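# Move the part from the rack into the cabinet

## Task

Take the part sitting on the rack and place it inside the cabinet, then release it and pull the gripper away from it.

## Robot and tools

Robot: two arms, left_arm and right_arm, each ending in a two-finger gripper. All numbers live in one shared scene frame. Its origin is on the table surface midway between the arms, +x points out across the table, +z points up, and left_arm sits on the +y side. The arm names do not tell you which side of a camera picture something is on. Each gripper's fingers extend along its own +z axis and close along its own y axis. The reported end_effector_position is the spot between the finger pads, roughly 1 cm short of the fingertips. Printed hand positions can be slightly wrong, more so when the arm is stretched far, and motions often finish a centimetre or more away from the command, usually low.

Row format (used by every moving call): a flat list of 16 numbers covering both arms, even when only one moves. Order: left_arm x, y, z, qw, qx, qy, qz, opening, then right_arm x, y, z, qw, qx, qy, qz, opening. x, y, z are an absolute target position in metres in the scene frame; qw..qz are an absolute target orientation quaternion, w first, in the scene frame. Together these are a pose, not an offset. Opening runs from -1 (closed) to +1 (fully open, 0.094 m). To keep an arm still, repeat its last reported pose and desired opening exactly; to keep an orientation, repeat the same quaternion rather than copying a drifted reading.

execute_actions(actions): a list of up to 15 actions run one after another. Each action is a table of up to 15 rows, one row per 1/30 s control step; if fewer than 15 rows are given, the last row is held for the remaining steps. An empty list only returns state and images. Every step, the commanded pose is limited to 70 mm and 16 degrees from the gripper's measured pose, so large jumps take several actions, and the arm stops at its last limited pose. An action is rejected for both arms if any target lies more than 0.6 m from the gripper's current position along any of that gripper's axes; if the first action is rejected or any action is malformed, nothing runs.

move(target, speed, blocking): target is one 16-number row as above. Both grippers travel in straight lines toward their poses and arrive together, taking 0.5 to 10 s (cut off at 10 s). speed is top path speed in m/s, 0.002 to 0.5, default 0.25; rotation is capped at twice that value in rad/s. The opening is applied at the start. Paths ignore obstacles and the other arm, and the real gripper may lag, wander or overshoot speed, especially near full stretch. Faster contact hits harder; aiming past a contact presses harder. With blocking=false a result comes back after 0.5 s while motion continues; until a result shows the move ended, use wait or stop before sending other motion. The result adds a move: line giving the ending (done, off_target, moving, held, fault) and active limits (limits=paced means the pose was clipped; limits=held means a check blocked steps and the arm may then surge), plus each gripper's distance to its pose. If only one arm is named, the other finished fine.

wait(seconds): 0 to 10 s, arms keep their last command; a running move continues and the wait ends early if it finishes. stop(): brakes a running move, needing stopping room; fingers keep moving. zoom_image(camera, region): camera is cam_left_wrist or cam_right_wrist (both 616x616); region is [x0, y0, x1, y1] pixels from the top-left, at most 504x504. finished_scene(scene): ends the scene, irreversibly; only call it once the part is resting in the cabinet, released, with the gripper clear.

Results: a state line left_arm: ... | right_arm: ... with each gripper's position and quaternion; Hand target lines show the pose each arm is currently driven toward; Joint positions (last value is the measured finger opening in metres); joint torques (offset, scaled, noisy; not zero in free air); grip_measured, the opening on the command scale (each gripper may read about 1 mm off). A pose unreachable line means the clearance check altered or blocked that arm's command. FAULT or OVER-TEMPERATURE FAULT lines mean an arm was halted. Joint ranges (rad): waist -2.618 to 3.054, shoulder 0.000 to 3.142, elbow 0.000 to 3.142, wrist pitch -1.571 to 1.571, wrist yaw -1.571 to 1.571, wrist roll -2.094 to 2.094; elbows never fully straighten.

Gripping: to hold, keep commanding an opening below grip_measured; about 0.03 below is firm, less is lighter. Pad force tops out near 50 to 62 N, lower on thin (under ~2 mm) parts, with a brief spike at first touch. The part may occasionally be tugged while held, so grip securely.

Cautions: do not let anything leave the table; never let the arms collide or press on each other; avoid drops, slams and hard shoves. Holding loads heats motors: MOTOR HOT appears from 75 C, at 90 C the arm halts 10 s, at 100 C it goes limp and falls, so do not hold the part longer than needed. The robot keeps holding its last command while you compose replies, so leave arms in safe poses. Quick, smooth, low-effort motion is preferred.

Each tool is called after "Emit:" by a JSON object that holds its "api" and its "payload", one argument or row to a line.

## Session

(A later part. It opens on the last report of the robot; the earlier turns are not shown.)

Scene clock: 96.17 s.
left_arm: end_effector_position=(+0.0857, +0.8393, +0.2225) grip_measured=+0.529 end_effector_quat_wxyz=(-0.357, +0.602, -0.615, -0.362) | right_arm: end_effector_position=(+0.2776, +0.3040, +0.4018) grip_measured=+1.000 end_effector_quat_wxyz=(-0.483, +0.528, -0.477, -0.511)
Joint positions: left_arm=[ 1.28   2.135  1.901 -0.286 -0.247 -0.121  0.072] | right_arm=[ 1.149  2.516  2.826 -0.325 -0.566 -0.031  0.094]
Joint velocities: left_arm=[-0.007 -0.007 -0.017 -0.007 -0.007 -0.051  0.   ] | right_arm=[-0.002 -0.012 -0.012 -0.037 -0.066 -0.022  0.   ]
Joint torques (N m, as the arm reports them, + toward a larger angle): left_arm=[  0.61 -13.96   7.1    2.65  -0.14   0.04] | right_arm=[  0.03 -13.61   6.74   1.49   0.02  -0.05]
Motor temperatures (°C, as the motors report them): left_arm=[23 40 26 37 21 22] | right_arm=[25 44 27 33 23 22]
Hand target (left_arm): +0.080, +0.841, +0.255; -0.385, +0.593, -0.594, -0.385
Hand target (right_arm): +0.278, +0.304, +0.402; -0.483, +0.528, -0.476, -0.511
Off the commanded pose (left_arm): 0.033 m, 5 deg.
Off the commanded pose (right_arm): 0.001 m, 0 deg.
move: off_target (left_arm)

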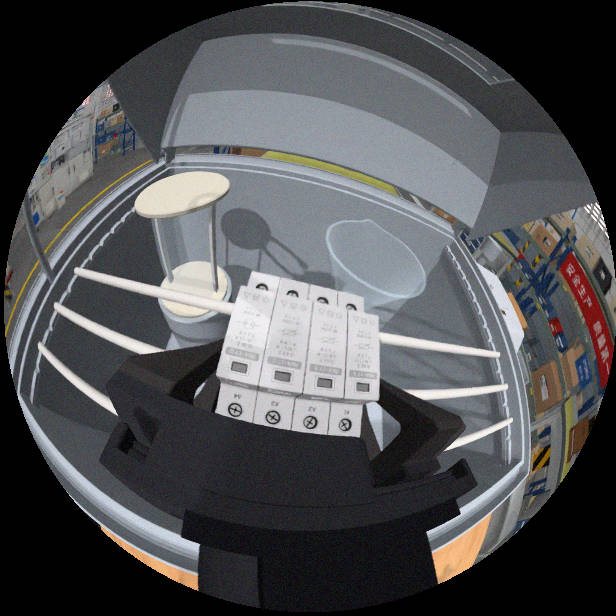

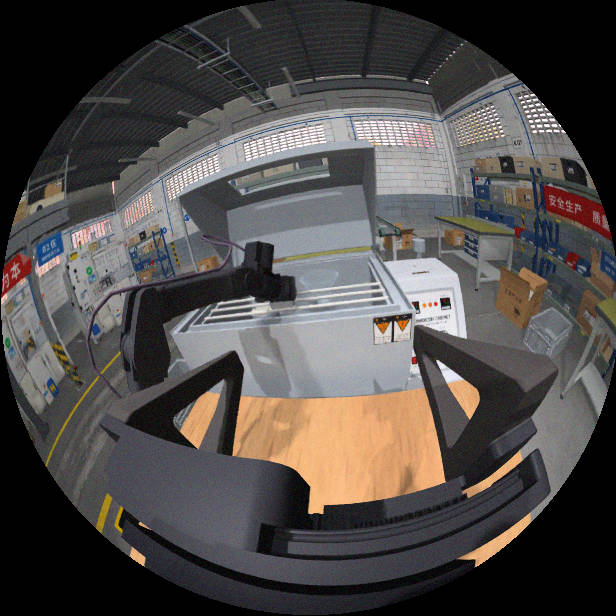

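In contact; release and retreat.

Emit:
{"api": "move", "payload": {
  "target": [0.082,0.841,0.245,-0.37,0.6,-0.605,-0.37,1,0.2776,0.304,0.4023,-0.483,0.528,-0.476,-0.511,1],
  "speed": 0.02
}}

Emit:
{"api": "move", "payload": {
  "target": [0.079,0.76,0.36,-0.35,0.61,-0.62,-0.35,1,0.2776,0.304,0.4023,-0.483,0.528,-0.476,-0.511,1],
  "speed": 0.08
}}

Emit:
{"api": "move", "payload": {
  "target": [0.079,0.48,0.36,-0.33,0.63,-0.63,-0.33,1,0.4,0.05,0.33,-0.483,0.528,-0.476,-0.511,1],
  "speed": 0.2
}}

Emit:
{"api": "zoom_image", "payload": {
  "camera": "cam_left_wrist",
  "region": [120,60,480,300]
}}

Scene clock: 102.37 s.
left_arm: end_effector_position=(+0.0853, +0.8379, +0.2159) grip_measured=+1.000 end_effector_quat_wxyz=(-0.350, +0.604, -0.620, -0.358) | right_arm: end_effector_position=(+0.2776, +0.3040, +0.4018) grip_measured=+1.000 end_effector_quat_wxyz=(-0.483, +0.528, -0.477, -0.511)
Joint positions: left_arm=[ 1.28   2.14   1.901 -0.302 -0.247 -0.121  0.094] | right_arm=[ 1.149  2.516  2.826 -0.325 -0.566 -0.031  0.094]
Joint velocities: left_arm=[-0.007  0.012  0.007 -0.051 -0.022 -0.022  0.   ] | right_arm=[ 0.012 -0.002 -0.002  0.007  0.007  0.022  0.   ]
Joint torques (N m, as the arm reports them, + toward a larger angle): left_arm=[  0.53 -12.69  10.06   2.04  -0.06  -0.04] | right_arm=[ -0.13 -13.67   6.69   1.5   -0.03  -0.05]
Motor temperatures (°C, as the motors report them): left_arm=[23 40 26 37 21 22] | right_arm=[25 45 27 34 23 22]
Hand target (left_arm): +0.082, +0.840, +0.245; -0.370, +0.600, -0.605, -0.370
Hand target (right_arm): +0.278, +0.304, +0.402; -0.483, +0.528, -0.476, -0.511
Off the commanded pose (left_arm): 0.029 m, 3 deg.
Off the commanded pose (right_arm): 0.001 m, 0 deg.
move: off_target (left_arm)

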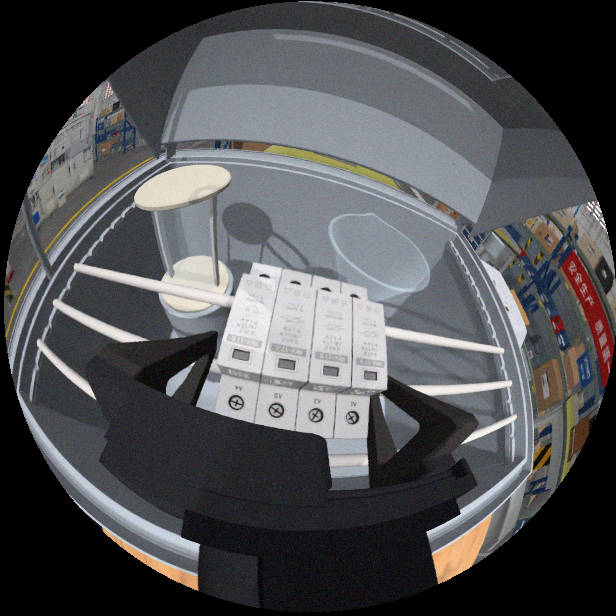

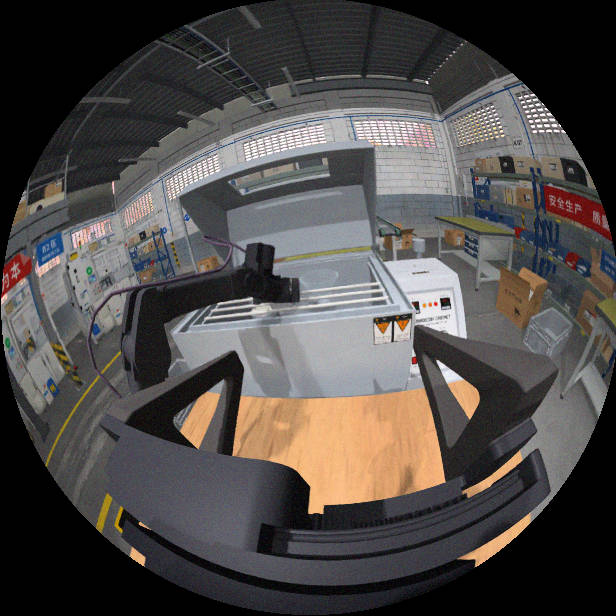

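Scene clock: 105.03 s.
left_arm: end_effector_position=(+0.0787, +0.7666, +0.3288) grip_measured=+1.000 end_effector_quat_wxyz=(-0.326, +0.616, -0.635, -0.333) | right_arm: end_effector_position=(+0.2776, +0.3040, +0.4018) grip_measured=+1.000 end_effector_quat_wxyz=(-0.483, +0.528, -0.477, -0.511)
Joint positions: left_arm=[ 1.252  1.993  2.209 -0.84  -0.256 -0.154  0.094] | right_arm=[ 1.149  2.516  2.826 -0.325 -0.566 -0.031  0.094]
Joint velocities: left_arm=[-0.007  0.002  0.002  0.007 -0.037  0.022  0.   ] | right_arm=[-0.012  0.007  0.002  0.022  0.007 -0.022  0.   ]
Joint torques (N m, as the arm reports them, + toward a larger angle): left_arm=[ -0.52 -11.52   9.64   1.95  -0.24  -0.06] | right_arm=[ -0.13 -13.59   6.84   1.49   0.01  -0.06]
Motor temperatures (°C, as the motors report them): left_arm=[23 40 26 36 21 22] | right_arm=[25 45 27 34 23 22]
Hand target (left_arm): +0.079, +0.760, +0.360; -0.350, +0.610, -0.619, -0.350
Hand target (right_arm): +0.278, +0.304, +0.402; -0.483, +0.528, -0.476, -0.511
Off the commanded pose (left_arm): 0.032 m, 4 deg.
Off the commanded pose (right_arm): 0.001 m, 0 deg.
move: off_target (left_arm)

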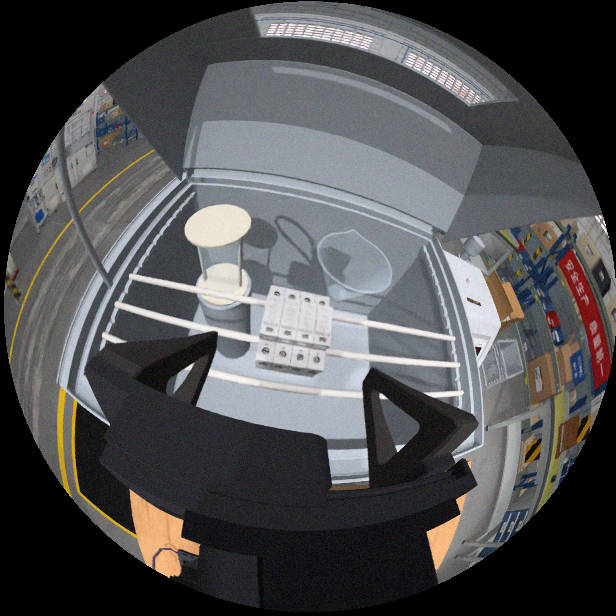

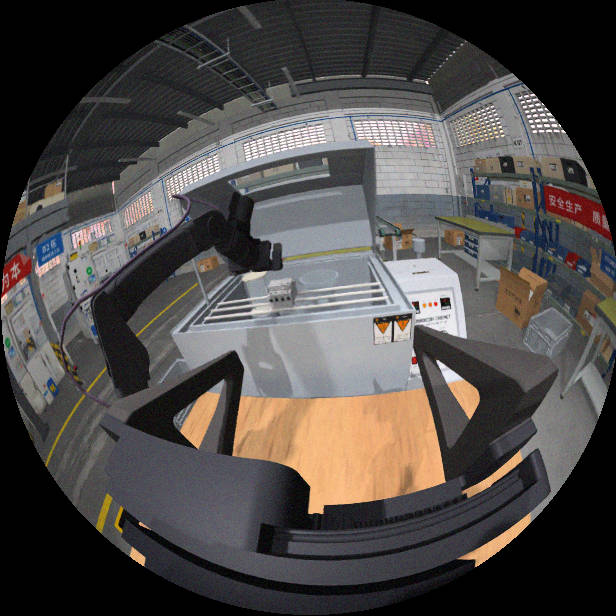

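Scene clock: 107.23 s.
left_arm: end_effector_position=(+0.0835, +0.4805, +0.3548) grip_measured=+1.000 end_effector_quat_wxyz=(-0.322, +0.626, -0.633, -0.320) | right_arm: end_effector_position=(+0.4115, +0.0525, +0.3171) grip_measured=+1.000 end_effector_quat_wxyz=(-0.475, +0.519, -0.490, -0.515)
Joint positions: left_arm=[ 0.682  1.182  1.575 -1.24  -0.672 -0.611  0.094] | right_arm=[ 0.57   1.915  1.503  0.366 -1.135 -0.03   0.094]
Joint velocities: left_arm=[-0.007 -0.017 -0.007 -0.081 -0.154 -0.022  0.   ] | right_arm=[ 0.022 -0.002  0.007 -0.051 -0.007  0.022  0.   ]
Joint torques (N m, as the arm reports them, + toward a larger angle): left_arm=[-0.57 -2.45  6.71  1.56 -0.5  -0.06] | right_arm=[  0.14 -12.51   6.4    1.42  -0.1   -0.02]
Motor temperatures (°C, as the motors report them): left_arm=[23 39 26 36 21 22] | right_arm=[25 45 27 34 23 22]
Hand target (left_arm): +0.081, +0.479, +0.361; -0.327, +0.626, -0.627, -0.328
Hand target (right_arm): +0.402, +0.050, +0.332; -0.483, +0.524, -0.476, -0.515
Off the commanded pose (left_arm): 0.007 m, 1 deg.
Off the commanded pose (right_arm): 0.017 m, 2 deg.
move: off_target (right_arm)

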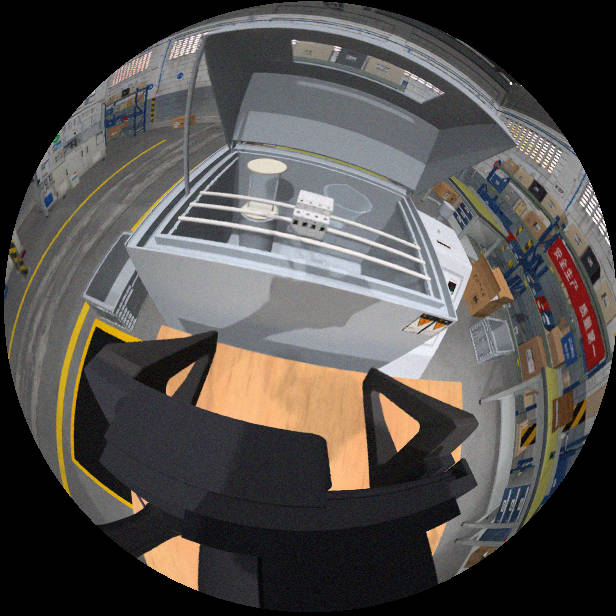

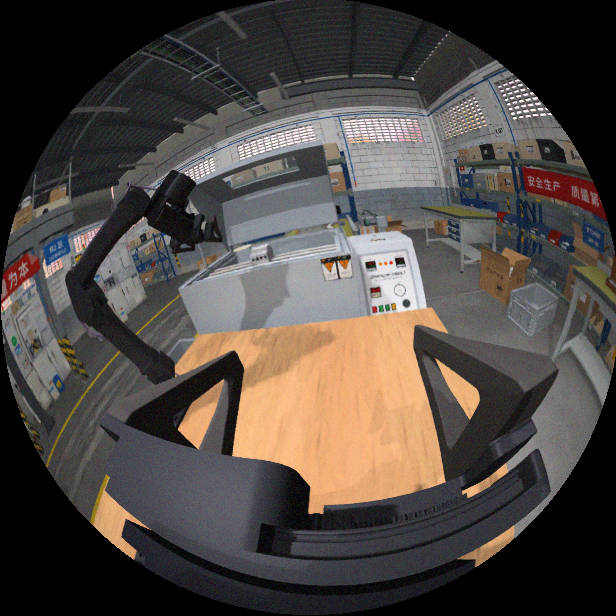

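Region (120, 60, 480, 300) of cam_left_wrist's 616x616 image, scaled by 1.400, with more detail than that image has.

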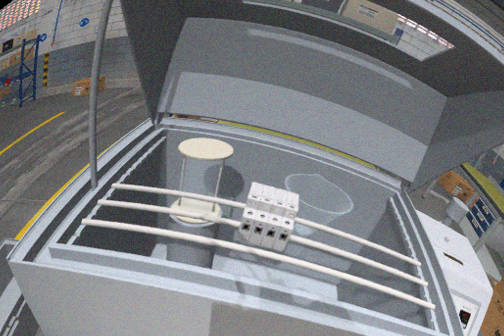

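Emit:
{"api": "finished_scene", "payload": {
  "scene": 2
}}

The scene is finished: the task was done.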